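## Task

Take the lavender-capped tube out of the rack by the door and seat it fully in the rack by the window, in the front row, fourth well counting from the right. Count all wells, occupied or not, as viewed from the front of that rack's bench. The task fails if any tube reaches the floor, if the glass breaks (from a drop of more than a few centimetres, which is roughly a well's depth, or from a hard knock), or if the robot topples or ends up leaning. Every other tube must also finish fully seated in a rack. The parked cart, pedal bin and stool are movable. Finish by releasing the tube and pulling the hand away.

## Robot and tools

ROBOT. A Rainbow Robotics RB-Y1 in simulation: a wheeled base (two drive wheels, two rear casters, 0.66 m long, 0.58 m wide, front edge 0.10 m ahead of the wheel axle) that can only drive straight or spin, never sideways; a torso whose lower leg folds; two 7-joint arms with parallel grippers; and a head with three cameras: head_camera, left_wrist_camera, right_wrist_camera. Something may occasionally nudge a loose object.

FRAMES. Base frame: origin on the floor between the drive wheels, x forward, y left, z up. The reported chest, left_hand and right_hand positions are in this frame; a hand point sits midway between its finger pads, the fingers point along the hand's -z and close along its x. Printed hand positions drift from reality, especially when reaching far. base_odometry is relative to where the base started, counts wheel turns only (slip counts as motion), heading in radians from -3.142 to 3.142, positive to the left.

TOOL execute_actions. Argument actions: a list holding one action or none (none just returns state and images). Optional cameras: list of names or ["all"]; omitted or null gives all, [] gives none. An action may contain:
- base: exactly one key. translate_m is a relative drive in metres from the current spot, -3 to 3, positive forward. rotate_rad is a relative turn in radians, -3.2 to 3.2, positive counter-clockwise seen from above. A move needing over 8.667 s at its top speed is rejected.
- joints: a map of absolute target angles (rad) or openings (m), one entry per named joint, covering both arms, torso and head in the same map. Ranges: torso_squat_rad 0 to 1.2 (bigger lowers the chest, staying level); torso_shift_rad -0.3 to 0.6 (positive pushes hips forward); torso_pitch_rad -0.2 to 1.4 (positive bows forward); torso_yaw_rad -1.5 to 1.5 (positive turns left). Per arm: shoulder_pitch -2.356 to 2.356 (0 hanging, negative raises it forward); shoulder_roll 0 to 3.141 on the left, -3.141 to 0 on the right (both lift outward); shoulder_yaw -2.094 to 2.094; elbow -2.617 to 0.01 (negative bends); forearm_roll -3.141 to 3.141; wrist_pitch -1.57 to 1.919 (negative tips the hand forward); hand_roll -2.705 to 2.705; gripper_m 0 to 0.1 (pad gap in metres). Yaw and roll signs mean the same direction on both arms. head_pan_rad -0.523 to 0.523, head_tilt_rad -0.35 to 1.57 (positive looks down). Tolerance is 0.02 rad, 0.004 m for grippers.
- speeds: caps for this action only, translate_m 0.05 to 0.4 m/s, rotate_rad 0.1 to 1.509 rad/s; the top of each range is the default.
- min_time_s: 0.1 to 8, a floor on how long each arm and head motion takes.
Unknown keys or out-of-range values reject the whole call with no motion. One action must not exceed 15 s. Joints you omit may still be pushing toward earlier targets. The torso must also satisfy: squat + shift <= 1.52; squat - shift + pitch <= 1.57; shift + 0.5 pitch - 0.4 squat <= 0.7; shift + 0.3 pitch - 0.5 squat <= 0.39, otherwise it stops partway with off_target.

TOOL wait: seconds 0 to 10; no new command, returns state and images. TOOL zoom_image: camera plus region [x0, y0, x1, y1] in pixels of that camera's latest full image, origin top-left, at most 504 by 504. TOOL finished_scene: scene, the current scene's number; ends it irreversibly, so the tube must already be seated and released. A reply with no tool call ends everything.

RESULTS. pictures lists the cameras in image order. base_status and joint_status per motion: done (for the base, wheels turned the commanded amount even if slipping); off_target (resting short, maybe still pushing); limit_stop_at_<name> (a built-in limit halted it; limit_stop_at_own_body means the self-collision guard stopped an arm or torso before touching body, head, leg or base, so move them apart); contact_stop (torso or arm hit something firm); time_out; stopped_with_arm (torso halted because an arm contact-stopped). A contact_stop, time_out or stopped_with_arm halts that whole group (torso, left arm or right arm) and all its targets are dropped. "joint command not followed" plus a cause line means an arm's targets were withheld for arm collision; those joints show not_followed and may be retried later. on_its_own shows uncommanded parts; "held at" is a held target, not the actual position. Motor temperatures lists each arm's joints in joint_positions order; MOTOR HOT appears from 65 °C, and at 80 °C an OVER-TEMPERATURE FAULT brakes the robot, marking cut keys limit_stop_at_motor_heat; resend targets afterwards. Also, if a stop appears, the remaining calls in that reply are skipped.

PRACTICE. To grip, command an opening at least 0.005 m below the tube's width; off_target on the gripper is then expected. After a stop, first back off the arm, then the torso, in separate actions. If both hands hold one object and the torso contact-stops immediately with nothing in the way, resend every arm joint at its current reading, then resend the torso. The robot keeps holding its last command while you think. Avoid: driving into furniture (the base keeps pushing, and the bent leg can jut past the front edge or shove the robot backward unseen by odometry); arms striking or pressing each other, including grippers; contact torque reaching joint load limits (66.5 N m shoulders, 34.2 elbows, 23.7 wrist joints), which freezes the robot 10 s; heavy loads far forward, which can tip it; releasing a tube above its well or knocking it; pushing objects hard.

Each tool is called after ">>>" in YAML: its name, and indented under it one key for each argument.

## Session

>>> execute_actions:
  actions: []
  cameras: ["head_camera"]

Scene clock: 0.00 s.
Motor temperatures (°C, as the motors report them): left_arm=[30 29 28 33 34 38 32] | right_arm=[29 29 30 31 30 27 33]
base_odometry: x=+0.000 y=+0.000 heading=+0.000 (m, m, rad; odometry frame)
base_status: not commanded
joint_positions: torso_squat_rad=+0.350 torso_shift_rad=+0.000 torso_pitch_rad=+0.001 torso_yaw_rad=-0.001 left_shoulder_pitch_rad=-0.023 left_shoulder_roll_rad=+0.042 left_shoulder_yaw_rad=-0.032 left_elbow_rad=-0.119 left_forearm_roll_rad=-0.010 left_wrist_pitch_rad=-0.055 left_hand_roll_rad=-0.051 left_gripper_m=+0.101 right_shoulder_pitch_rad=+0.014 right_shoulder_roll_rad=+0.000 right_shoulder_yaw_rad=+0.027 right_elbow_rad=-0.130 right_forearm_roll_rad=-0.010 right_wrist_pitch_rad=+0.031 right_hand_roll_rad=-0.015 right_gripper_m=+0.100 head_pan_rad=+0.000 head_tilt_rad=+0.400
joint_status: not commanded
chest: x=-0.2275 y=+0.0006 z=+1.2476 quat_wxyz=(+1.000, -0.001, +0.001, +0.000) (m; base frame)
left_hand: x=-0.1409 y=+0.2487 z=+0.5685 quat_wxyz=(+0.994, +0.021, -0.096, -0.052) (m; base frame)
right_hand: x=-0.1827 y=-0.2193 z=+0.5638 quat_wxyz=(+0.999, +0.000, -0.042, -0.002) (m; base frame)
pictures: head_camera
Images, in order (width x height): head_camera 896x504.

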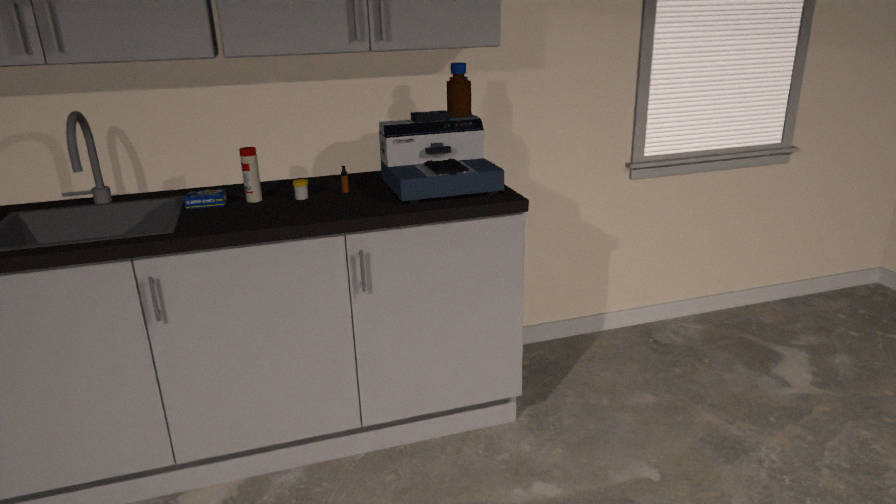

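>>> execute_actions:
  actions:
    - {"base":{"rotate_rad":-1.25},"joints":{"head_tilt_rad":0.35}}
  cameras: ["head_camera"]

>>> execute_actions:
  actions:
    - {"base":{"rotate_rad":-3.14}}
  cameras: ["head_camera"]

Scene clock: 5.93 s.
Motor temperatures (°C, as the motors report them): left_arm=[30 29 28 33 34 38 32] | right_arm=[29 29 30 31 30 27 33]
base_odometry: x=+0.000 y=+0.000 heading=-1.250 (m, m, rad; odometry frame)
base_status: done
joint_positions: torso_squat_rad=+0.350 torso_shift_rad=+0.000 torso_pitch_rad=+0.001 torso_yaw_rad=-0.001 left_shoulder_pitch_rad=-0.023 left_shoulder_roll_rad=+0.042 left_shoulder_yaw_rad=-0.032 left_elbow_rad=-0.119 left_forearm_roll_rad=-0.010 left_wrist_pitch_rad=-0.055 left_hand_roll_rad=-0.051 left_gripper_m=+0.101 right_shoulder_pitch_rad=+0.014 right_shoulder_roll_rad=+0.000 right_shoulder_yaw_rad=+0.027 right_elbow_rad=-0.130 right_forearm_roll_rad=-0.010 right_wrist_pitch_rad=+0.031 right_hand_roll_rad=-0.015 right_gripper_m=+0.100 head_pan_rad=+0.000 head_tilt_rad=+0.350
joint_status: all done
chest: x=-0.2275 y=+0.0006 z=+1.2476 quat_wxyz=(+1.000, -0.001, +0.001, +0.000) (m; base frame)
left_hand: x=-0.1409 y=+0.2487 z=+0.5685 quat_wxyz=(+0.994, +0.021, -0.096, -0.052) (m; base frame)
right_hand: x=-0.1827 y=-0.2193 z=+0.5638 quat_wxyz=(+0.999, +0.000, -0.042, -0.002) (m; base frame)
pictures: head_camera
Images, in order (width x height): head_camera 896x504.

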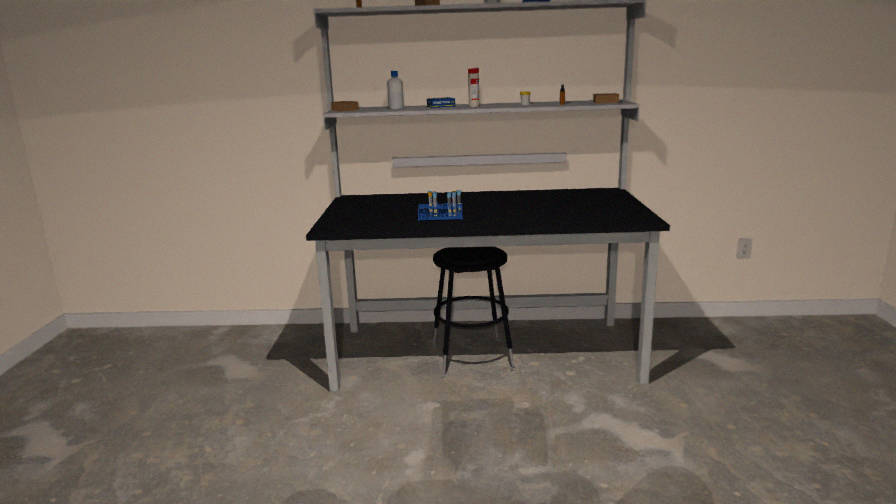

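Scene clock: 11.27 s.
Motor temperatures (°C, as the motors report them): left_arm=[30 29 28 33 34 38 32] | right_arm=[29 29 30 31 30 27 33]
base_odometry: x=+0.000 y=+0.000 heading=+1.894 (m, m, rad; odometry frame)
base_status: done
joint_positions: torso_squat_rad=+0.350 torso_shift_rad=+0.000 torso_pitch_rad=+0.001 torso_yaw_rad=-0.001 left_shoulder_pitch_rad=-0.023 left_shoulder_roll_rad=+0.042 left_shoulder_yaw_rad=-0.032 left_elbow_rad=-0.119 left_forearm_roll_rad=-0.010 left_wrist_pitch_rad=-0.055 left_hand_roll_rad=-0.051 left_gripper_m=+0.101 right_shoulder_pitch_rad=+0.014 right_shoulder_roll_rad=+0.000 right_shoulder_yaw_rad=+0.027 right_elbow_rad=-0.130 right_forearm_roll_rad=-0.010 right_wrist_pitch_rad=+0.031 right_hand_roll_rad=-0.015 right_gripper_m=+0.100 head_pan_rad=+0.000 head_tilt_rad=+0.350
joint_status: not commanded
chest: x=-0.2276 y=+0.0005 z=+1.2476 quat_wxyz=(+1.000, -0.001, +0.001, +0.000) (m; base frame)
left_hand: x=-0.1409 y=+0.2487 z=+0.5685 quat_wxyz=(+0.994, +0.021, -0.096, -0.052) (m; base frame)
right_hand: x=-0.1827 y=-0.2193 z=+0.5638 quat_wxyz=(+0.999, +0.000, -0.042, -0.002) (m; base frame)
pictures: head_camera
Images, in order (width x height): head_camera 896x504.

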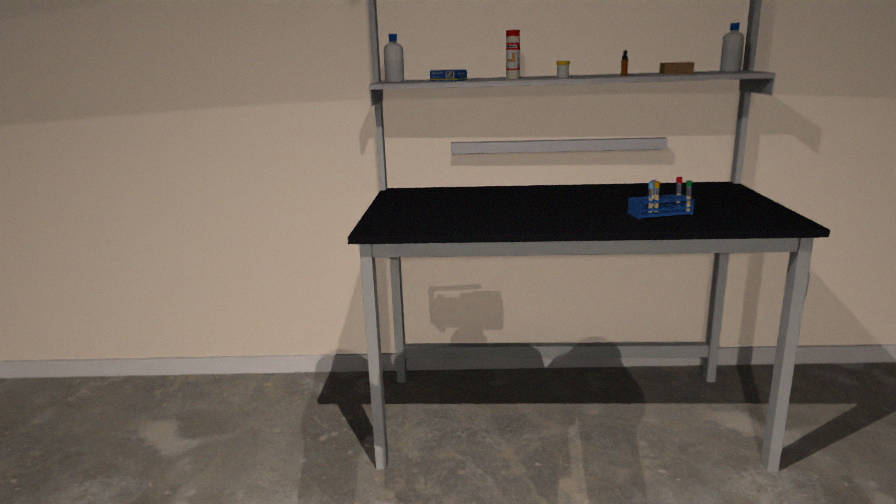

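>>> execute_actions:
  actions:
    - {"base":{"rotate_rad":-0.38},"joints":{"torso_squat_rad":0.0,"right_shoulder_pitch_rad":-1.5,"right_shoulder_roll_rad":-0.35,"right_shoulder_yaw_rad":-0.33,"right_elbow_rad":-0.45,"right_forearm_roll_rad":-0.024,"right_wrist_pitch_rad":1.9,"right_hand_roll_rad":-1.3,"right_gripper_m":0.05}}
  cameras: []

>>> execute_actions:
  actions:
    - {"base":{"translate_m":1.2}}
  cameras: []

>>> execute_actions:
  actions:
    - {"base":{"rotate_rad":0.40},"joints":{"head_tilt_rad":0.85}}
  cameras: []

>>> execute_actions:
  actions:
    - {"base":{"translate_m":0.3}}
  cameras: ["head_camera","right_wrist_camera"]

Scene clock: 17.77 s.
Motor temperatures (°C, as the motors report them): left_arm=[30 29 28 33 34 38 32] | right_arm=[29 29 30 31 30 27 33]
base_odometry: x=+0.000 y=+0.000 heading=+1.514 (m, m, rad; odometry frame)
base_status: done
joint_positions: torso_squat_rad=+0.000 torso_shift_rad=+0.000 torso_pitch_rad=+0.001 torso_yaw_rad=-0.001 left_shoulder_pitch_rad=-0.023 left_shoulder_roll_rad=+0.042 left_shoulder_yaw_rad=-0.032 left_elbow_rad=-0.119 left_forearm_roll_rad=-0.010 left_wrist_pitch_rad=-0.055 left_hand_roll_rad=-0.051 left_gripper_m=+0.101 right_shoulder_pitch_rad=-1.500 right_shoulder_roll_rad=-0.350 right_shoulder_yaw_rad=-0.330 right_elbow_rad=-0.450 right_forearm_roll_rad=-0.024 right_wrist_pitch_rad=+1.900 right_hand_roll_rad=-1.300 right_gripper_m=+0.050 head_pan_rad=+0.000 head_tilt_rad=+0.350
joint_status: all done
chest: x=-0.2275 y=+0.0006 z=+1.2899 quat_wxyz=(+1.000, -0.001, +0.001, +0.000) (m; base frame)
left_hand: x=-0.1409 y=+0.2487 z=+0.6109 quat_wxyz=(+0.994, +0.021, -0.096, -0.052) (m; base frame)
right_hand: x=+0.3111 y=-0.2307 z=+1.2192 quat_wxyz=(+0.791, +0.016, -0.021, -0.611) (m; base frame)
pictures: none
No camera images: the call's "cameras" was empty. Leave "cameras" out to get every camera's image.

Scene clock: 22.33 s.
Motor temperatures (°C, as the motors report them): left_arm=[30 29 28 33 34 38 32] | right_arm=[30 29 30 31 30 27 33]
base_odometry: x=+0.068 y=+1.198 heading=+1.514 (m, m, rad; odometry frame)
base_status: done
joint_positions: torso_squat_rad=+0.000 torso_shift_rad=+0.000 torso_pitch_rad=+0.001 torso_yaw_rad=-0.001 left_shoulder_pitch_rad=-0.023 left_shoulder_roll_rad=+0.042 left_shoulder_yaw_rad=-0.032 left_elbow_rad=-0.119 left_forearm_roll_rad=-0.010 left_wrist_pitch_rad=-0.055 left_hand_roll_rad=-0.051 left_gripper_m=+0.101 right_shoulder_pitch_rad=-1.500 right_shoulder_roll_rad=-0.350 right_shoulder_yaw_rad=-0.330 right_elbow_rad=-0.450 right_forearm_roll_rad=-0.024 right_wrist_pitch_rad=+1.900 right_hand_roll_rad=-1.300 right_gripper_m=+0.050 head_pan_rad=+0.000 head_tilt_rad=+0.350
joint_status: not commanded
chest: x=-0.2275 y=+0.0006 z=+1.2899 quat_wxyz=(+1.000, -0.001, +0.001, +0.000) (m; base frame)
left_hand: x=-0.1408 y=+0.2487 z=+0.6109 quat_wxyz=(+0.994, +0.021, -0.096, -0.052) (m; base frame)
right_hand: x=+0.3111 y=-0.2307 z=+1.2190 quat_wxyz=(+0.791, +0.016, -0.021, -0.611) (m; base frame)
pictures: none
No camera images: the call's "cameras" was empty. Leave "cameras" out to get every camera's image.

Scene clock: 24.47 s.
Motor temperatures (°C, as the motors report them): left_arm=[30 29 28 33 34 38 32] | right_arm=[30 29 30 31 30 27 33]
base_odometry: x=+0.068 y=+1.198 heading=+1.913 (m, m, rad; odometry frame)
base_status: done
joint_positions: torso_squat_rad=+0.000 torso_shift_rad=+0.000 torso_pitch_rad=+0.001 torso_yaw_rad=-0.001 left_shoulder_pitch_rad=-0.023 left_shoulder_roll_rad=+0.042 left_shoulder_yaw_rad=-0.032 left_elbow_rad=-0.119 left_forearm_roll_rad=-0.010 left_wrist_pitch_rad=-0.055 left_hand_roll_rad=-0.051 left_gripper_m=+0.101 right_shoulder_pitch_rad=-1.500 right_shoulder_roll_rad=-0.350 right_shoulder_yaw_rad=-0.330 right_elbow_rad=-0.450 right_forearm_roll_rad=-0.024 right_wrist_pitch_rad=+1.900 right_hand_roll_rad=-1.300 right_gripper_m=+0.050 head_pan_rad=+0.000 head_tilt_rad=+0.850
joint_status: all done
chest: x=-0.2275 y=+0.0005 z=+1.2899 quat_wxyz=(+1.000, -0.001, +0.001, +0.000) (m; base frame)
left_hand: x=-0.1408 y=+0.2487 z=+0.6109 quat_wxyz=(+0.994, +0.021, -0.096, -0.052) (m; base frame)
right_hand: x=+0.3111 y=-0.2307 z=+1.2190 quat_wxyz=(+0.791, +0.016, -0.021, -0.611) (m; base frame)
pictures: none
No camera images: the call's "cameras" was empty. Leave "cameras" out to get every camera's image.

Scene clock: 26.53 s.
Motor temperatures (°C, as the motors report them): left_arm=[30 29 28 33 34 38 32] | right_arm=[30 29 30 31 30 27 33]
base_odometry: x=-0.033 y=+1.481 heading=+1.914 (m, m, rad; odometry frame)
base_status: done
joint_positions: torso_squat_rad=+0.000 torso_shift_rad=+0.000 torso_pitch_rad=+0.002 torso_yaw_rad=-0.001 left_shoulder_pitch_rad=-0.024 left_shoulder_roll_rad=+0.042 left_shoulder_yaw_rad=-0.032 left_elbow_rad=-0.119 left_forearm_roll_rad=-0.010 left_wrist_pitch_rad=-0.055 left_hand_roll_rad=-0.051 left_gripper_m=+0.101 right_shoulder_pitch_rad=-1.500 right_shoulder_roll_rad=-0.350 right_shoulder_yaw_rad=-0.330 right_elbow_rad=-0.450 right_forearm_roll_rad=-0.024 right_wrist_pitch_rad=+1.900 right_hand_roll_rad=-1.300 right_gripper_m=+0.050 head_pan_rad=+0.000 head_tilt_rad=+0.850
joint_status: not commanded
chest: x=-0.2274 y=+0.0005 z=+1.2899 quat_wxyz=(+1.000, -0.001, +0.001, +0.000) (m; base frame)
left_hand: x=-0.1408 y=+0.2487 z=+0.6109 quat_wxyz=(+0.994, +0.021, -0.096, -0.052) (m; base frame)
right_hand: x=+0.3111 y=-0.2307 z=+1.2189 quat_wxyz=(+0.791, +0.016, -0.021, -0.611) (m; base frame)
pictures: head_camera, right_wrist_camera
Images, in order (width x height): head_camera 896x504, right_wrist_camera 644x364.

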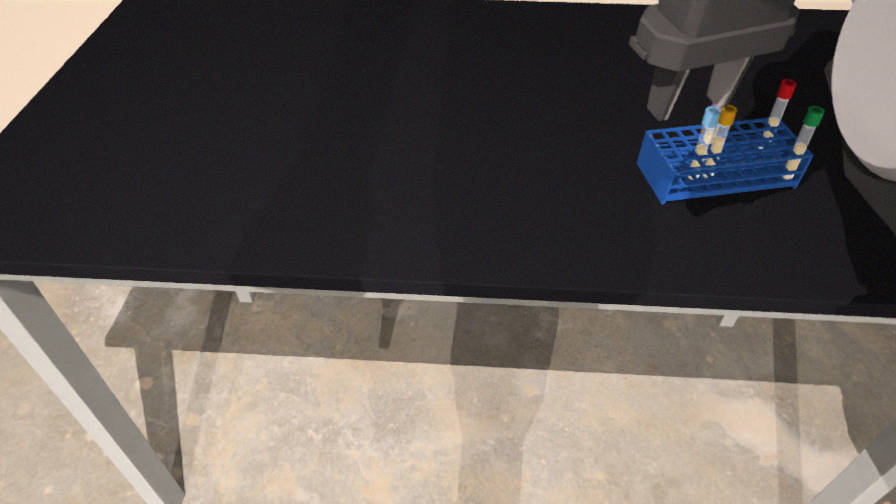

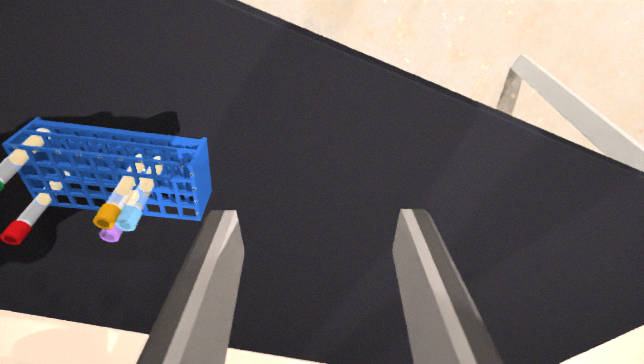

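>>> execute_actions:
  actions:
    - {"base":{"translate_m":0.32},"joints":{"torso_yaw_rad":-0.29,"right_hand_roll_rad":-1.1,"head_tilt_rad":0.9,"head_pan_rad":-0.1,"torso_squat_rad":0.55}}
  cameras: ["head_camera","right_wrist_camera"]

Scene clock: 31.13 s.
Motor temperatures (°C, as the motors report them): left_arm=[30 29 28 33 34 38 32] | right_arm=[30 29 30 31 30 27 33]
base_odometry: x=-0.140 y=+1.782 heading=+1.914 (m, m, rad; odometry frame)
base_status: done
joint_positions: torso_squat_rad=+0.550 torso_shift_rad=+0.000 torso_pitch_rad=+0.001 torso_yaw_rad=-0.290 left_shoulder_pitch_rad=-0.023 left_shoulder_roll_rad=+0.042 left_shoulder_yaw_rad=-0.032 left_elbow_rad=-0.119 left_forearm_roll_rad=-0.010 left_wrist_pitch_rad=-0.055 left_hand_roll_rad=-0.051 left_gripper_m=+0.101 right_shoulder_pitch_rad=-1.500 right_shoulder_roll_rad=-0.350 right_shoulder_yaw_rad=-0.330 right_elbow_rad=-0.450 right_forearm_roll_rad=-0.024 right_wrist_pitch_rad=+1.900 right_hand_roll_rad=-1.100 right_gripper_m=+0.050 head_pan_rad=-0.100 head_tilt_rad=+0.900
joint_status: all done
chest: x=-0.2276 y=+0.0005 z=+1.1867 quat_wxyz=(+0.990, -0.001, +0.001, -0.144) (m; base frame)
left_hand: x=-0.0734 y=+0.2133 z=+0.5077 quat_wxyz=(+0.976, +0.007, -0.099, -0.195) (m; base frame)
right_hand: x=+0.2228 y=-0.3747 z=+1.1161 quat_wxyz=(+0.763, +0.011, -0.025, -0.646) (m; base frame)
pictures: head_camera, right_wrist_camera
Images, in order (width x height): head_camera 896x504, right_wrist_camera 644x364.

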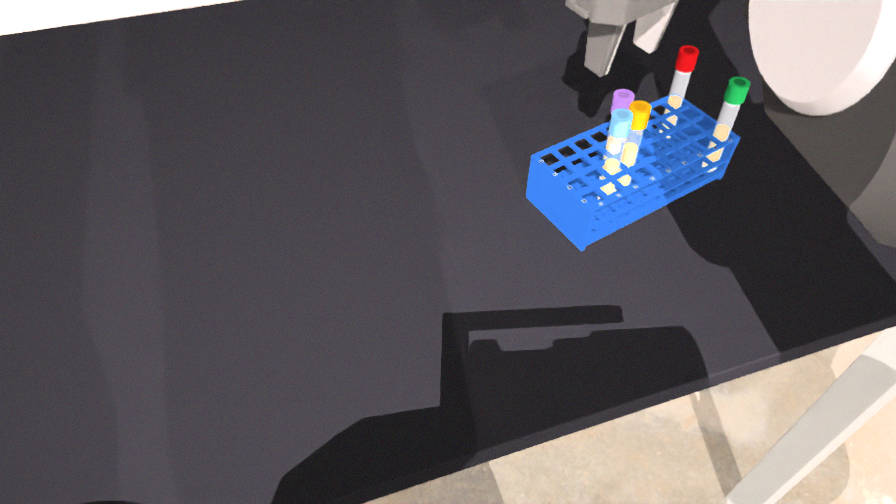

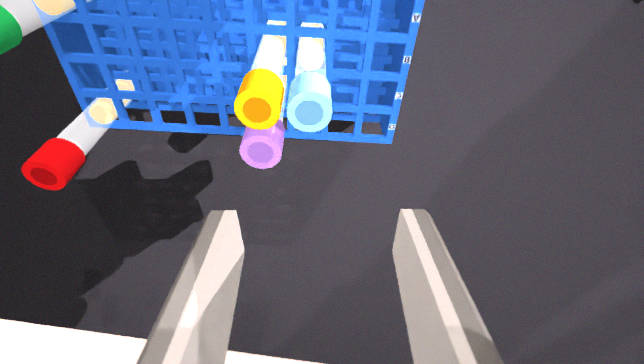

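>>> execute_actions:
  actions:
    - {"base":{"translate_m":0.03},"joints":{"torso_yaw_rad":-0.355,"right_hand_roll_rad":-1.09,"torso_squat_rad":0.63}}
  cameras: ["head_camera","right_wrist_camera"]

Scene clock: 34.20 s.
Motor temperatures (°C, as the motors report them): left_arm=[30 29 28 33 34 38 32] | right_arm=[30 29 30 31 30 27 33]
base_odometry: x=-0.150 y=+1.810 heading=+1.915 (m, m, rad; odometry frame)
base_status: done
joint_positions: torso_squat_rad=+0.630 torso_shift_rad=+0.000 torso_pitch_rad=+0.001 torso_yaw_rad=-0.355 left_shoulder_pitch_rad=-0.023 left_shoulder_roll_rad=+0.042 left_shoulder_yaw_rad=-0.032 left_elbow_rad=-0.119 left_forearm_roll_rad=-0.010 left_wrist_pitch_rad=-0.055 left_hand_roll_rad=-0.051 left_gripper_m=+0.101 right_shoulder_pitch_rad=-1.500 right_shoulder_roll_rad=-0.350 right_shoulder_yaw_rad=-0.330 right_elbow_rad=-0.450 right_forearm_roll_rad=-0.024 right_wrist_pitch_rad=+1.900 right_hand_roll_rad=-1.090 right_gripper_m=+0.050 head_pan_rad=-0.100 head_tilt_rad=+0.900
joint_status: all done
chest: x=-0.2276 y=+0.0005 z=+1.1555 quat_wxyz=(+0.984, -0.001, +0.001, -0.177) (m; base frame)
left_hand: x=-0.0599 y=+0.2028 z=+0.4765 quat_wxyz=(+0.969, +0.004, -0.099, -0.227) (m; base frame)
right_hand: x=+0.1974 y=-0.4031 z=+1.0850 quat_wxyz=(+0.745, +0.010, -0.025, -0.667) (m; base frame)
pictures: head_camera, right_wrist_camera
Images, in order (width x height): head_camera 896x504, right_wrist_camera 644x364.

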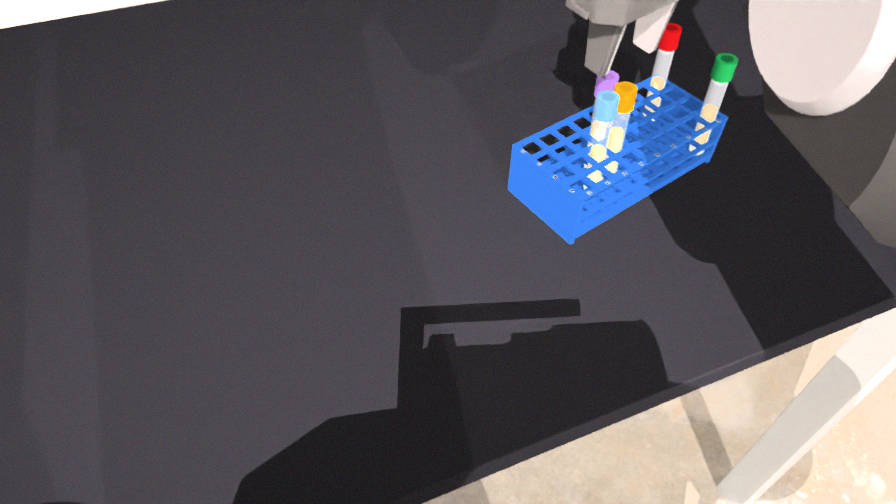

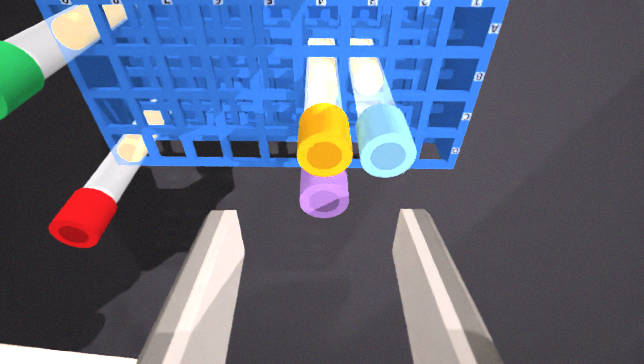

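>>> execute_actions:
  actions:
    - {"base":{"translate_m":0.008},"joints":{"torso_squat_rad":0.68,"right_gripper_m":0.035,"head_tilt_rad":0.75}}
  cameras: ["head_camera","right_wrist_camera"]

Scene clock: 37.93 s.
Motor temperatures (°C, as the motors report them): left_arm=[30 29 28 33 34 38 32] | right_arm=[30 29 30 31 30 27 33]
base_odometry: x=-0.153 y=+1.818 heading=+1.915 (m, m, rad; odometry frame)
base_status: done
joint_positions: torso_squat_rad=+0.680 torso_shift_rad=+0.000 torso_pitch_rad=+0.001 torso_yaw_rad=-0.355 left_shoulder_pitch_rad=-0.023 left_shoulder_roll_rad=+0.042 left_shoulder_yaw_rad=-0.032 left_elbow_rad=-0.119 left_forearm_roll_rad=-0.010 left_wrist_pitch_rad=-0.055 left_hand_roll_rad=-0.051 left_gripper_m=+0.101 right_shoulder_pitch_rad=-1.500 right_shoulder_roll_rad=-0.350 right_shoulder_yaw_rad=-0.330 right_elbow_rad=-0.450 right_forearm_roll_rad=-0.024 right_wrist_pitch_rad=+1.900 right_hand_roll_rad=-1.090 right_gripper_m=+0.035 head_pan_rad=-0.100 head_tilt_rad=+0.750
joint_status: all done
chest: x=-0.2276 y=+0.0005 z=+1.1342 quat_wxyz=(+0.984, -0.001, +0.001, -0.177) (m; base frame)
left_hand: x=-0.0599 y=+0.2028 z=+0.4552 quat_wxyz=(+0.969, +0.004, -0.099, -0.227) (m; base frame)
right_hand: x=+0.1974 y=-0.4031 z=+1.0637 quat_wxyz=(+0.745, +0.010, -0.025, -0.667) (m; base frame)
pictures: head_camera, right_wrist_camera
Images, in order (width x height): head_camera 896x504, right_wrist_camera 644x364.

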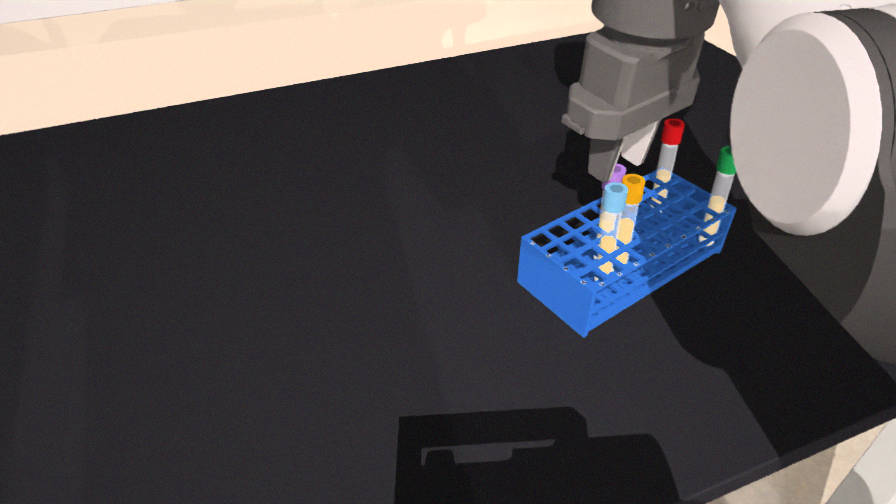

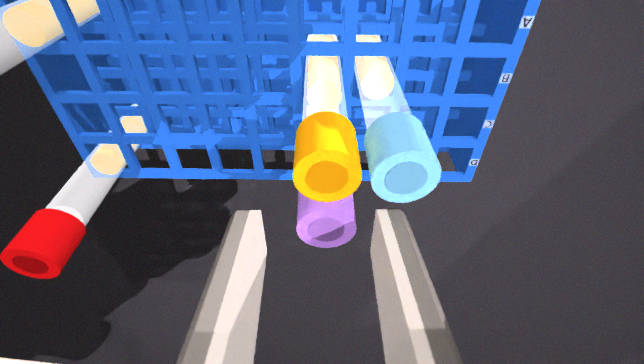

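>>> execute_actions:
  actions:
    - {"base":{"translate_m":0.006}}
  cameras: []

>>> execute_actions:
  actions:
    - {"joints":{"torso_squat_rad":0.745}}
  cameras: ["right_wrist_camera"]

>>> execute_actions:
  actions:
    - {"joints":{"right_gripper_m":0.006}}
  cameras: []

>>> execute_actions:
  actions:
    - {"joints":{"torso_squat_rad":0.62}}
  cameras: ["head_camera","right_wrist_camera"]

Scene clock: 41.97 s.
Motor temperatures (°C, as the motors report them): left_arm=[30 29 28 33 34 38 32] | right_arm=[30 29 30 31 30 27 33]
base_odometry: x=-0.155 y=+1.824 heading=+1.915 (m, m, rad; odometry frame)
base_status: done
joint_positions: torso_squat_rad=+0.680 torso_shift_rad=+0.000 torso_pitch_rad=+0.001 torso_yaw_rad=-0.355 left_shoulder_pitch_rad=-0.023 left_shoulder_roll_rad=+0.042 left_shoulder_yaw_rad=-0.032 left_elbow_rad=-0.119 left_forearm_roll_rad=-0.010 left_wrist_pitch_rad=-0.055 left_hand_roll_rad=-0.051 left_gripper_m=+0.101 right_shoulder_pitch_rad=-1.500 right_shoulder_roll_rad=-0.350 right_shoulder_yaw_rad=-0.330 right_elbow_rad=-0.450 right_forearm_roll_rad=-0.024 right_wrist_pitch_rad=+1.900 right_hand_roll_rad=-1.090 right_gripper_m=+0.035 head_pan_rad=-0.100 head_tilt_rad=+0.750
joint_status: not commanded
chest: x=-0.2275 y=+0.0005 z=+1.1342 quat_wxyz=(+0.984, -0.001, +0.001, -0.177) (m; base frame)
left_hand: x=-0.0599 y=+0.2028 z=+0.4551 quat_wxyz=(+0.969, +0.004, -0.099, -0.227) (m; base frame)
right_hand: x=+0.1975 y=-0.4031 z=+1.0636 quat_wxyz=(+0.745, +0.010, -0.025, -0.667) (m; base frame)
pictures: none
No camera images: the call's "cameras" was empty. Leave "cameras" out to get every camera's image.

Scene clock: 42.93 s.
Motor temperatures (°C, as the motors report them): left_arm=[30 29 28 33 34 38 32] | right_arm=[31 29 30 31 30 27 33]
base_odometry: x=-0.155 y=+1.824 heading=+1.915 (m, m, rad; odometry frame)
base_status: not commanded
joint_positions: torso_squat_rad=+0.745 torso_shift_rad=+0.000 torso_pitch_rad=+0.001 torso_yaw_rad=-0.355 left_shoulder_pitch_rad=-0.023 left_shoulder_roll_rad=+0.042 left_shoulder_yaw_rad=-0.032 left_elbow_rad=-0.119 left_forearm_roll_rad=-0.010 left_wrist_pitch_rad=-0.055 left_hand_roll_rad=-0.051 left_gripper_m=+0.101 right_shoulder_pitch_rad=-1.500 right_shoulder_roll_rad=-0.350 right_shoulder_yaw_rad=-0.330 right_elbow_rad=-0.450 right_forearm_roll_rad=-0.024 right_wrist_pitch_rad=+1.900 right_hand_roll_rad=-1.090 right_gripper_m=+0.035 head_pan_rad=-0.100 head_tilt_rad=+0.750
joint_status: all done
chest: x=-0.2276 y=+0.0005 z=+1.1045 quat_wxyz=(+0.984, -0.001, +0.001, -0.177) (m; base frame)
left_hand: x=-0.0599 y=+0.2028 z=+0.4254 quat_wxyz=(+0.969, +0.004, -0.099, -0.227) (m; base frame)
right_hand: x=+0.1974 y=-0.4032 z=+1.0339 quat_wxyz=(+0.745, +0.010, -0.025, -0.667) (m; base frame)
pictures: right_wrist_camera
Images, in order (width x height): right_wrist_camera 644x364.

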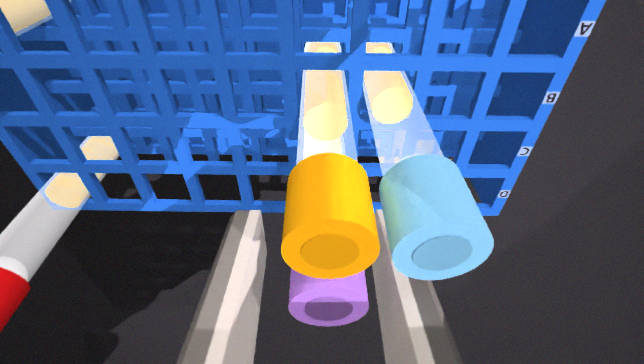

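Scene clock: 43.70 s.
Motor temperatures (°C, as the motors report them): left_arm=[30 29 28 33 34 38 32] | right_arm=[31 29 30 31 30 27 33]
base_odometry: x=-0.155 y=+1.824 heading=+1.915 (m, m, rad; odometry frame)
base_status: not commanded
joint_positions: torso_squat_rad=+0.745 torso_shift_rad=+0.000 torso_pitch_rad=+0.001 torso_yaw_rad=-0.355 left_shoulder_pitch_rad=-0.023 left_shoulder_roll_rad=+0.042 left_shoulder_yaw_rad=-0.032 left_elbow_rad=-0.119 left_forearm_roll_rad=-0.010 left_wrist_pitch_rad=-0.055 left_hand_roll_rad=-0.051 left_gripper_m=+0.101 right_shoulder_pitch_rad=-1.500 right_shoulder_roll_rad=-0.350 right_shoulder_yaw_rad=-0.330 right_elbow_rad=-0.450 right_forearm_roll_rad=-0.024 right_wrist_pitch_rad=+1.900 right_hand_roll_rad=-1.090 right_gripper_m=+0.018 head_pan_rad=-0.100 head_tilt_rad=+0.750
joint_status: right_gripper_m off_target (ended at +0.018, target +0.006)
chest: x=-0.2276 y=+0.0005 z=+1.1045 quat_wxyz=(+0.984, -0.001, +0.001, -0.177) (m; base frame)
left_hand: x=-0.0599 y=+0.2028 z=+0.4254 quat_wxyz=(+0.969, +0.004, -0.099, -0.227) (m; base frame)
right_hand: x=+0.1974 y=-0.4031 z=+1.0339 quat_wxyz=(+0.745, +0.010, -0.025, -0.667) (m; base frame)
pictures: none
No camera images: the call's "cameras" was empty. Leave "cameras" out to get every camera's image.

Scene clock: 44.90 s.
Motor temperatures (°C, as the motors report them): left_arm=[30 29 28 33 34 38 32] | right_arm=[31 29 30 31 30 27 33]
base_odometry: x=-0.155 y=+1.824 heading=+1.915 (m, m, rad; odometry frame)
base_status: not commanded
joint_positions: torso_squat_rad=+0.620 torso_shift_rad=+0.000 torso_pitch_rad=+0.002 torso_yaw_rad=-0.355 left_shoulder_pitch_rad=-0.023 left_shoulder_roll_rad=+0.042 left_shoulder_yaw_rad=-0.032 left_elbow_rad=-0.119 left_forearm_roll_rad=-0.010 left_wrist_pitch_rad=-0.055 left_hand_roll_rad=-0.051 left_gripper_m=+0.101 right_shoulder_pitch_rad=-1.500 right_shoulder_roll_rad=-0.350 right_shoulder_yaw_rad=-0.330 right_elbow_rad=-0.450 right_forearm_roll_rad=-0.024 right_wrist_pitch_rad=+1.900 right_hand_roll_rad=-1.090 right_gripper_m=+0.018 head_pan_rad=-0.100 head_tilt_rad=+0.750
joint_status: all done
chest: x=-0.2275 y=+0.0005 z=+1.1596 quat_wxyz=(+0.984, -0.001, +0.001, -0.177) (m; base frame)
left_hand: x=-0.0600 y=+0.2028 z=+0.4805 quat_wxyz=(+0.969, +0.004, -0.099, -0.227) (m; base frame)
right_hand: x=+0.1975 y=-0.4031 z=+1.0889 quat_wxyz=(+0.745, +0.010, -0.025, -0.667) (m; base frame)
pictures: head_camera, right_wrist_camera
Images, in order (width x height): head_camera 896x504, right_wrist_camera 644x364.

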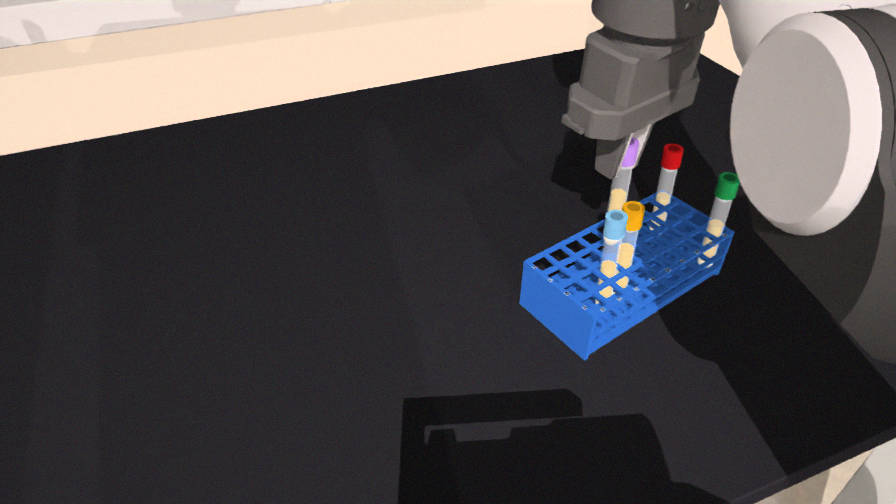

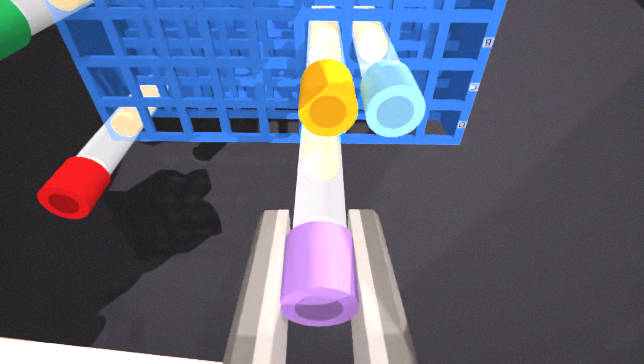

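>>> execute_actions:
  actions:
    - {"joints":{"torso_squat_rad":0.3}}
  cameras: []

>>> execute_actions:
  actions:
    - {"base":{"translate_m":-0.6},"speeds":{"translate_m":0.3}}
  cameras: []

>>> execute_actions:
  actions:
    - {"base":{"rotate_rad":3.041},"joints":{"torso_yaw_rad":0.0,"head_pan_rad":0,"head_tilt_rad":0.8},"speeds":{"rotate_rad":0.8}}
  cameras: []

>>> execute_actions:
  actions:
    - {"base":{"translate_m":2.7}}
  cameras: []

>>> execute_actions:
  actions:
    - {"base":{"rotate_rad":0.10}}
  cameras: ["head_camera"]

Scene clock: 51.90 s.
Motor temperatures (°C, as the motors report them): left_arm=[30 29 28 33 34 38 32] | right_arm=[31 29 30 31 30 27 33]
base_odometry: x=-0.155 y=+1.824 heading=+1.915 (m, m, rad; odometry frame)
base_status: not commanded
joint_positions: torso_squat_rad=+0.300 torso_shift_rad=+0.000 torso_pitch_rad=+0.002 torso_yaw_rad=-0.355 left_shoulder_pitch_rad=-0.023 left_shoulder_roll_rad=+0.042 left_shoulder_yaw_rad=-0.032 left_elbow_rad=-0.119 left_forearm_roll_rad=-0.010 left_wrist_pitch_rad=-0.055 left_hand_roll_rad=-0.051 left_gripper_m=+0.101 right_shoulder_pitch_rad=-1.500 right_shoulder_roll_rad=-0.350 right_shoulder_yaw_rad=-0.330 right_elbow_rad=-0.450 right_forearm_roll_rad=-0.024 right_wrist_pitch_rad=+1.900 right_hand_roll_rad=-1.090 right_gripper_m=+0.018 head_pan_rad=-0.100 head_tilt_rad=+0.750
joint_status: all done
chest: x=-0.2275 y=+0.0005 z=+1.2587 quat_wxyz=(+0.984, -0.001, +0.001, -0.177) (m; base frame)
left_hand: x=-0.0600 y=+0.2028 z=+0.5796 quat_wxyz=(+0.969, +0.004, -0.099, -0.227) (m; base frame)
right_hand: x=+0.1975 y=-0.4031 z=+1.1880 quat_wxyz=(+0.745, +0.010, -0.025, -0.667) (m; base frame)
pictures: none
No camera images: the call's "cameras" was empty. Leave "cameras" out to get every camera's image.

Scene clock: 55.23 s.
Motor temperatures (°C, as the motors report them): left_arm=[30 29 28 33 34 38 32] | right_arm=[31 29 30 31 30 27 33]
base_odometry: x=+0.047 y=+1.259 heading=+1.916 (m, m, rad; odometry frame)
base_status: done
joint_positions: torso_squat_rad=+0.300 torso_shift_rad=+0.000 torso_pitch_rad=+0.001 torso_yaw_rad=-0.355 left_shoulder_pitch_rad=-0.023 left_shoulder_roll_rad=+0.042 left_shoulder_yaw_rad=-0.032 left_elbow_rad=-0.119 left_forearm_roll_rad=-0.010 left_wrist_pitch_rad=-0.055 left_hand_roll_rad=-0.051 left_gripper_m=+0.101 right_shoulder_pitch_rad=-1.500 right_shoulder_roll_rad=-0.350 right_shoulder_yaw_rad=-0.330 right_elbow_rad=-0.450 right_forearm_roll_rad=-0.024 right_wrist_pitch_rad=+1.900 right_hand_roll_rad=-1.090 right_gripper_m=+0.018 head_pan_rad=-0.100 head_tilt_rad=+0.750
joint_status: not commanded
chest: x=-0.2276 y=+0.0005 z=+1.2587 quat_wxyz=(+0.984, -0.001, +0.001, -0.177) (m; base frame)
left_hand: x=-0.0600 y=+0.2029 z=+0.5796 quat_wxyz=(+0.969, +0.004, -0.099, -0.226) (m; base frame)
right_hand: x=+0.1974 y=-0.4031 z=+1.1881 quat_wxyz=(+0.745, +0.010, -0.025, -0.667) (m; base frame)
pictures: none
No camera images: the call's "cameras" was empty. Leave "cameras" out to get every camera's image.

Scene clock: 60.97 s.
Motor temperatures (°C, as the motors report them): left_arm=[30 29 28 33 34 38 32] | right_arm=[31 29 30 31 30 27 33]
base_odometry: x=+0.047 y=+1.259 heading=-1.327 (m, m, rad; odometry frame)
base_status: done
joint_positions: torso_squat_rad=+0.300 torso_shift_rad=+0.000 torso_pitch_rad=+0.001 torso_yaw_rad=+0.000 left_shoulder_pitch_rad=-0.023 left_shoulder_roll_rad=+0.042 left_shoulder_yaw_rad=-0.032 left_elbow_rad=-0.119 left_forearm_roll_rad=-0.010 left_wrist_pitch_rad=-0.055 left_hand_roll_rad=-0.051 left_gripper_m=+0.101 right_shoulder_pitch_rad=-1.500 right_shoulder_roll_rad=-0.350 right_shoulder_yaw_rad=-0.330 right_elbow_rad=-0.450 right_forearm_roll_rad=-0.024 right_wrist_pitch_rad=+1.900 right_hand_roll_rad=-1.090 right_gripper_m=+0.018 head_pan_rad=+0.000 head_tilt_rad=+0.800
joint_status: all done
chest: x=-0.2276 y=+0.0005 z=+1.2587 quat_wxyz=(+1.000, -0.001, +0.001, +0.000) (m; base frame)
left_hand: x=-0.1411 y=+0.2488 z=+0.5796 quat_wxyz=(+0.994, +0.021, -0.096, -0.052) (m; base frame)
right_hand: x=+0.3112 y=-0.2302 z=+1.1877 quat_wxyz=(+0.851, +0.014, -0.023, -0.525) (m; base frame)
pictures: none
No camera images: the call's "cameras" was empty. Leave "cameras" out to get every camera's image.

Scene clock: 69.27 s.
Motor temperatures (°C, as the motors report them): left_arm=[30 29 28 33 34 38 32] | right_arm=[31 29 30 31 30 27 33]
base_odometry: x=+0.701 y=-1.361 heading=-1.326 (m, m, rad; odometry frame)
base_status: done
joint_positions: torso_squat_rad=+0.300 torso_shift_rad=+0.000 torso_pitch_rad=+0.002 torso_yaw_rad=+0.000 left_shoulder_pitch_rad=-0.023 left_shoulder_roll_rad=+0.042 left_shoulder_yaw_rad=-0.032 left_elbow_rad=-0.119 left_forearm_roll_rad=-0.010 left_wrist_pitch_rad=-0.055 left_hand_roll_rad=-0.051 left_gripper_m=+0.101 right_shoulder_pitch_rad=-1.500 right_shoulder_roll_rad=-0.350 right_shoulder_yaw_rad=-0.330 right_elbow_rad=-0.450 right_forearm_roll_rad=-0.024 right_wrist_pitch_rad=+1.900 right_hand_roll_rad=-1.090 right_gripper_m=+0.018 head_pan_rad=+0.000 head_tilt_rad=+0.800
joint_status: not commanded
chest: x=-0.2275 y=+0.0005 z=+1.2587 quat_wxyz=(+1.000, -0.001, +0.001, +0.000) (m; base frame)
left_hand: x=-0.1411 y=+0.2488 z=+0.5796 quat_wxyz=(+0.994, +0.021, -0.096, -0.052) (m; base frame)
right_hand: x=+0.3113 y=-0.2302 z=+1.1876 quat_wxyz=(+0.851, +0.014, -0.022, -0.525) (m; base frame)
pictures: none
No camera images: the call's "cameras" was empty. Leave "cameras" out to get every camera's image.

Scene clock: 70.47 s.
Motor temperatures (°C, as the motors report them): left_arm=[30 29 28 33 34 38 32] | right_arm=[31 29 30 31 30 27 33]
base_odometry: x=+0.701 y=-1.361 heading=-1.227 (m, m, rad; odometry frame)
base_status: done
joint_positions: torso_squat_rad=+0.300 torso_shift_rad=+0.000 torso_pitch_rad=+0.002 torso_yaw_rad=+0.000 left_shoulder_pitch_rad=-0.023 left_shoulder_roll_rad=+0.042 left_shoulder_yaw_rad=-0.032 left_elbow_rad=-0.119 left_forearm_roll_rad=-0.010 left_wrist_pitch_rad=-0.055 left_hand_roll_rad=-0.051 left_gripper_m=+0.101 right_shoulder_pitch_rad=-1.500 right_shoulder_roll_rad=-0.350 right_shoulder_yaw_rad=-0.330 right_elbow_rad=-0.450 right_forearm_roll_rad=-0.024 right_wrist_pitch_rad=+1.900 right_hand_roll_rad=-1.090 right_gripper_m=+0.018 head_pan_rad=+0.000 head_tilt_rad=+0.800
joint_status: not commanded
chest: x=-0.2275 y=+0.0005 z=+1.2587 quat_wxyz=(+1.000, -0.001, +0.001, +0.000) (m; base frame)
left_hand: x=-0.1411 y=+0.2488 z=+0.5797 quat_wxyz=(+0.994, +0.022, -0.096, -0.052) (m; base frame)
right_hand: x=+0.3113 y=-0.2302 z=+1.1876 quat_wxyz=(+0.851, +0.014, -0.022, -0.525) (m; base frame)
pictures: head_camera
Images, in order (width x height): head_camera 896x504.

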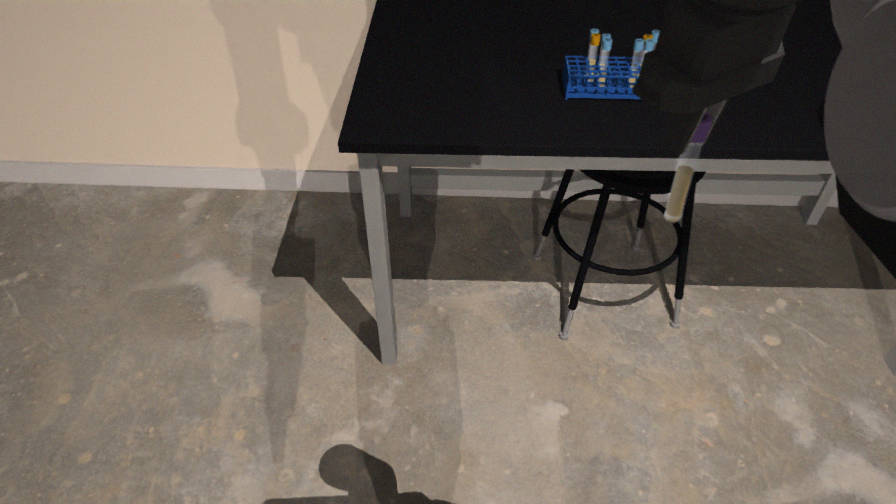

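>>> execute_actions:
  actions:
    - {"base":{"rotate_rad":-0.37}}
  cameras: []

>>> execute_actions:
  actions:
    - {"base":{"translate_m":0.55}}
  cameras: []

>>> execute_actions:
  actions:
    - {"base":{"rotate_rad":0.37},"joints":{"head_tilt_rad":0.95}}
  cameras: ["head_camera","right_wrist_camera"]

Scene clock: 76.57 s.
Motor temperatures (°C, as the motors report them): left_arm=[30 29 28 33 34 38 32] | right_arm=[31 29 30 31 30 27 33]
base_odometry: x=+0.701 y=-1.361 heading=-1.597 (m, m, rad; odometry frame)
base_status: done
joint_positions: torso_squat_rad=+0.300 torso_shift_rad=+0.000 torso_pitch_rad=+0.002 torso_yaw_rad=+0.000 left_shoulder_pitch_rad=-0.023 left_shoulder_roll_rad=+0.042 left_shoulder_yaw_rad=-0.032 left_elbow_rad=-0.119 left_forearm_roll_rad=-0.010 left_wrist_pitch_rad=-0.055 left_hand_roll_rad=-0.051 left_gripper_m=+0.101 right_shoulder_pitch_rad=-1.500 right_shoulder_roll_rad=-0.350 right_shoulder_yaw_rad=-0.330 right_elbow_rad=-0.450 right_forearm_roll_rad=-0.024 right_wrist_pitch_rad=+1.900 right_hand_roll_rad=-1.090 right_gripper_m=+0.018 head_pan_rad=+0.000 head_tilt_rad=+0.800
joint_status: not commanded
chest: x=-0.2275 y=+0.0006 z=+1.2587 quat_wxyz=(+1.000, -0.001, +0.001, +0.000) (m; base frame)
left_hand: x=-0.1411 y=+0.2488 z=+0.5796 quat_wxyz=(+0.994, +0.021, -0.096, -0.052) (m; base frame)
right_hand: x=+0.3113 y=-0.2302 z=+1.1876 quat_wxyz=(+0.851, +0.014, -0.022, -0.525) (m; base frame)
pictures: none
No camera images: the call's "cameras" was empty. Leave "cameras" out to get every camera's image.

Scene clock: 79.50 s.
Motor temperatures (°C, as the motors report them): left_arm=[30 29 28 33 34 38 32] | right_arm=[31 29 30 31 30 27 33]
base_odometry: x=+0.687 y=-1.911 heading=-1.597 (m, m, rad; odometry frame)
base_status: done
joint_positions: torso_squat_rad=+0.300 torso_shift_rad=+0.000 torso_pitch_rad=+0.001 torso_yaw_rad=+0.000 left_shoulder_pitch_rad=-0.023 left_shoulder_roll_rad=+0.042 left_shoulder_yaw_rad=-0.032 left_elbow_rad=-0.119 left_forearm_roll_rad=-0.010 left_wrist_pitch_rad=-0.055 left_hand_roll_rad=-0.051 left_gripper_m=+0.101 right_shoulder_pitch_rad=-1.500 right_shoulder_roll_rad=-0.350 right_shoulder_yaw_rad=-0.330 right_elbow_rad=-0.450 right_forearm_roll_rad=-0.024 right_wrist_pitch_rad=+1.900 right_hand_roll_rad=-1.090 right_gripper_m=+0.018 head_pan_rad=+0.000 head_tilt_rad=+0.800
joint_status: not commanded
chest: x=-0.2275 y=+0.0006 z=+1.2587 quat_wxyz=(+1.000, -0.001, +0.001, +0.000) (m; base frame)
left_hand: x=-0.1411 y=+0.2488 z=+0.5796 quat_wxyz=(+0.994, +0.021, -0.096, -0.052) (m; base frame)
right_hand: x=+0.3113 y=-0.2302 z=+1.1876 quat_wxyz=(+0.851, +0.014, -0.022, -0.525) (m; base frame)
pictures: none
No camera images: the call's "cameras" was empty. Leave "cameras" out to get every camera's image.

Scene clock: 81.67 s.
Motor temperatures (°C, as the motors report them): left_arm=[30 29 28 33 34 38 32] | right_arm=[31 29 30 31 30 27 33]
base_odometry: x=+0.686 y=-1.911 heading=-1.227 (m, m, rad; odometry frame)
base_status: done
joint_positions: torso_squat_rad=+0.300 torso_shift_rad=+0.000 torso_pitch_rad=+0.001 torso_yaw_rad=+0.000 left_shoulder_pitch_rad=-0.023 left_shoulder_roll_rad=+0.042 left_shoulder_yaw_rad=-0.032 left_elbow_rad=-0.119 left_forearm_roll_rad=-0.010 left_wrist_pitch_rad=-0.055 left_hand_roll_rad=-0.051 left_gripper_m=+0.101 right_shoulder_pitch_rad=-1.500 right_shoulder_roll_rad=-0.350 right_shoulder_yaw_rad=-0.330 right_elbow_rad=-0.450 right_forearm_roll_rad=-0.024 right_wrist_pitch_rad=+1.900 right_hand_roll_rad=-1.090 right_gripper_m=+0.018 head_pan_rad=+0.000 head_tilt_rad=+0.950
joint_status: all done
chest: x=-0.2275 y=+0.0005 z=+1.2587 quat_wxyz=(+1.000, -0.001, +0.001, +0.000) (m; base frame)
left_hand: x=-0.1411 y=+0.2488 z=+0.5796 quat_wxyz=(+0.994, +0.021, -0.096, -0.052) (m; base frame)
right_hand: x=+0.3113 y=-0.2302 z=+1.1876 quat_wxyz=(+0.851, +0.014, -0.022, -0.525) (m; base frame)
pictures: head_camera, right_wrist_camera
Images, in order (width x height): head_camera 896x504, right_wrist_camera 644x364.

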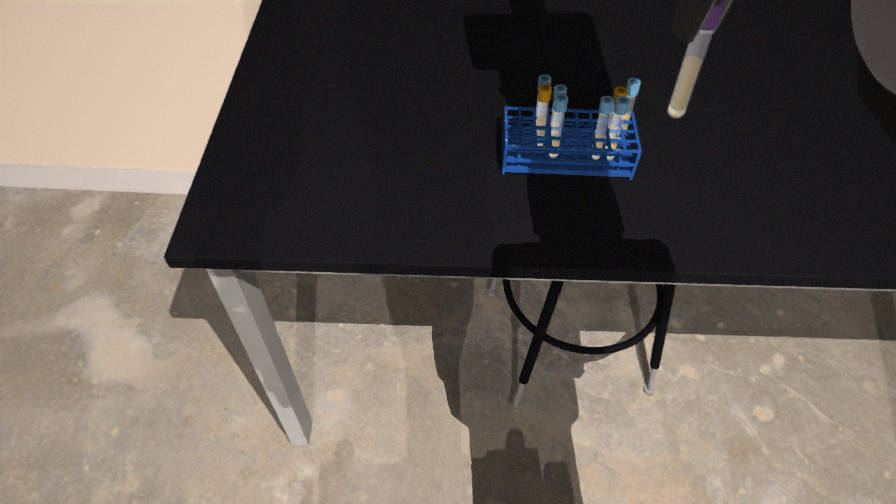

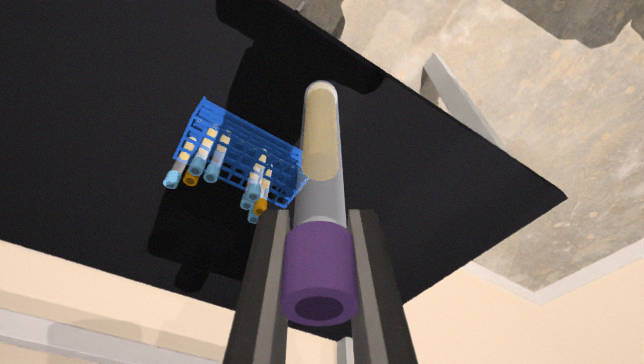

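>>> execute_actions:
  actions:
    - {"base":{"translate_m":0.25},"joints":{"right_hand_roll_rad":-0.03,"torso_squat_rad":0.75},"min_time_s":1.5}
  cameras: ["head_camera","right_wrist_camera"]

Scene clock: 86.33 s.
Motor temperatures (°C, as the motors report them): left_arm=[30 29 28 33 34 38 32] | right_arm=[31 29 30 31 30 27 33]
base_odometry: x=+0.771 y=-2.146 heading=-1.227 (m, m, rad; odometry frame)
base_status: done
joint_positions: torso_squat_rad=+0.750 torso_shift_rad=+0.000 torso_pitch_rad=+0.001 torso_yaw_rad=+0.000 left_shoulder_pitch_rad=-0.023 left_shoulder_roll_rad=+0.042 left_shoulder_yaw_rad=-0.032 left_elbow_rad=-0.119 left_forearm_roll_rad=-0.010 left_wrist_pitch_rad=-0.055 left_hand_roll_rad=-0.051 left_gripper_m=+0.101 right_shoulder_pitch_rad=-1.500 right_shoulder_roll_rad=-0.350 right_shoulder_yaw_rad=-0.330 right_elbow_rad=-0.450 right_forearm_roll_rad=-0.024 right_wrist_pitch_rad=+1.900 right_hand_roll_rad=-0.030 right_gripper_m=+0.018 head_pan_rad=+0.000 head_tilt_rad=+0.950
joint_status: all done
chest: x=-0.2276 y=+0.0005 z=+1.1021 quat_wxyz=(+1.000, -0.001, +0.001, +0.000) (m; base frame)
left_hand: x=-0.1410 y=+0.2487 z=+0.4231 quat_wxyz=(+0.994, +0.021, -0.096, -0.052) (m; base frame)
right_hand: x=+0.3112 y=-0.2302 z=+1.0312 quat_wxyz=(+0.999, +0.001, -0.027, -0.022) (m; base frame)
pictures: head_camera, right_wrist_camera
Images, in order (width x height): head_camera 896x504, right_wrist_camera 644x364.

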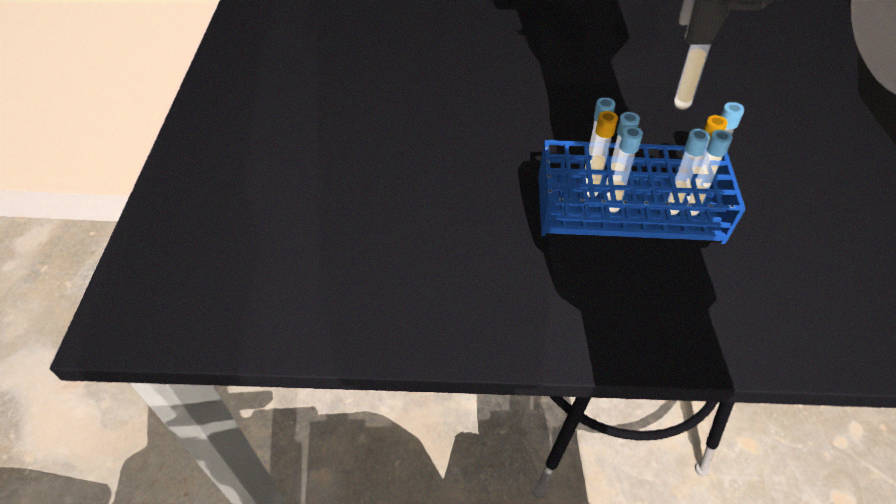

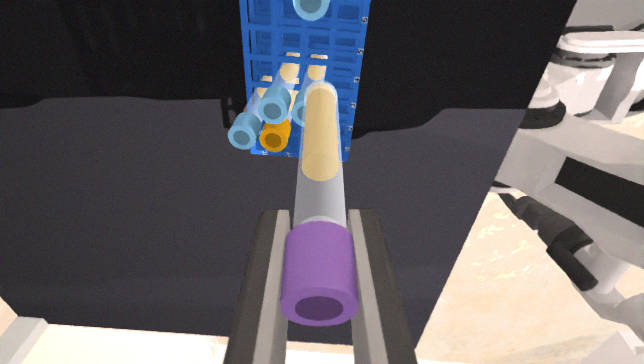

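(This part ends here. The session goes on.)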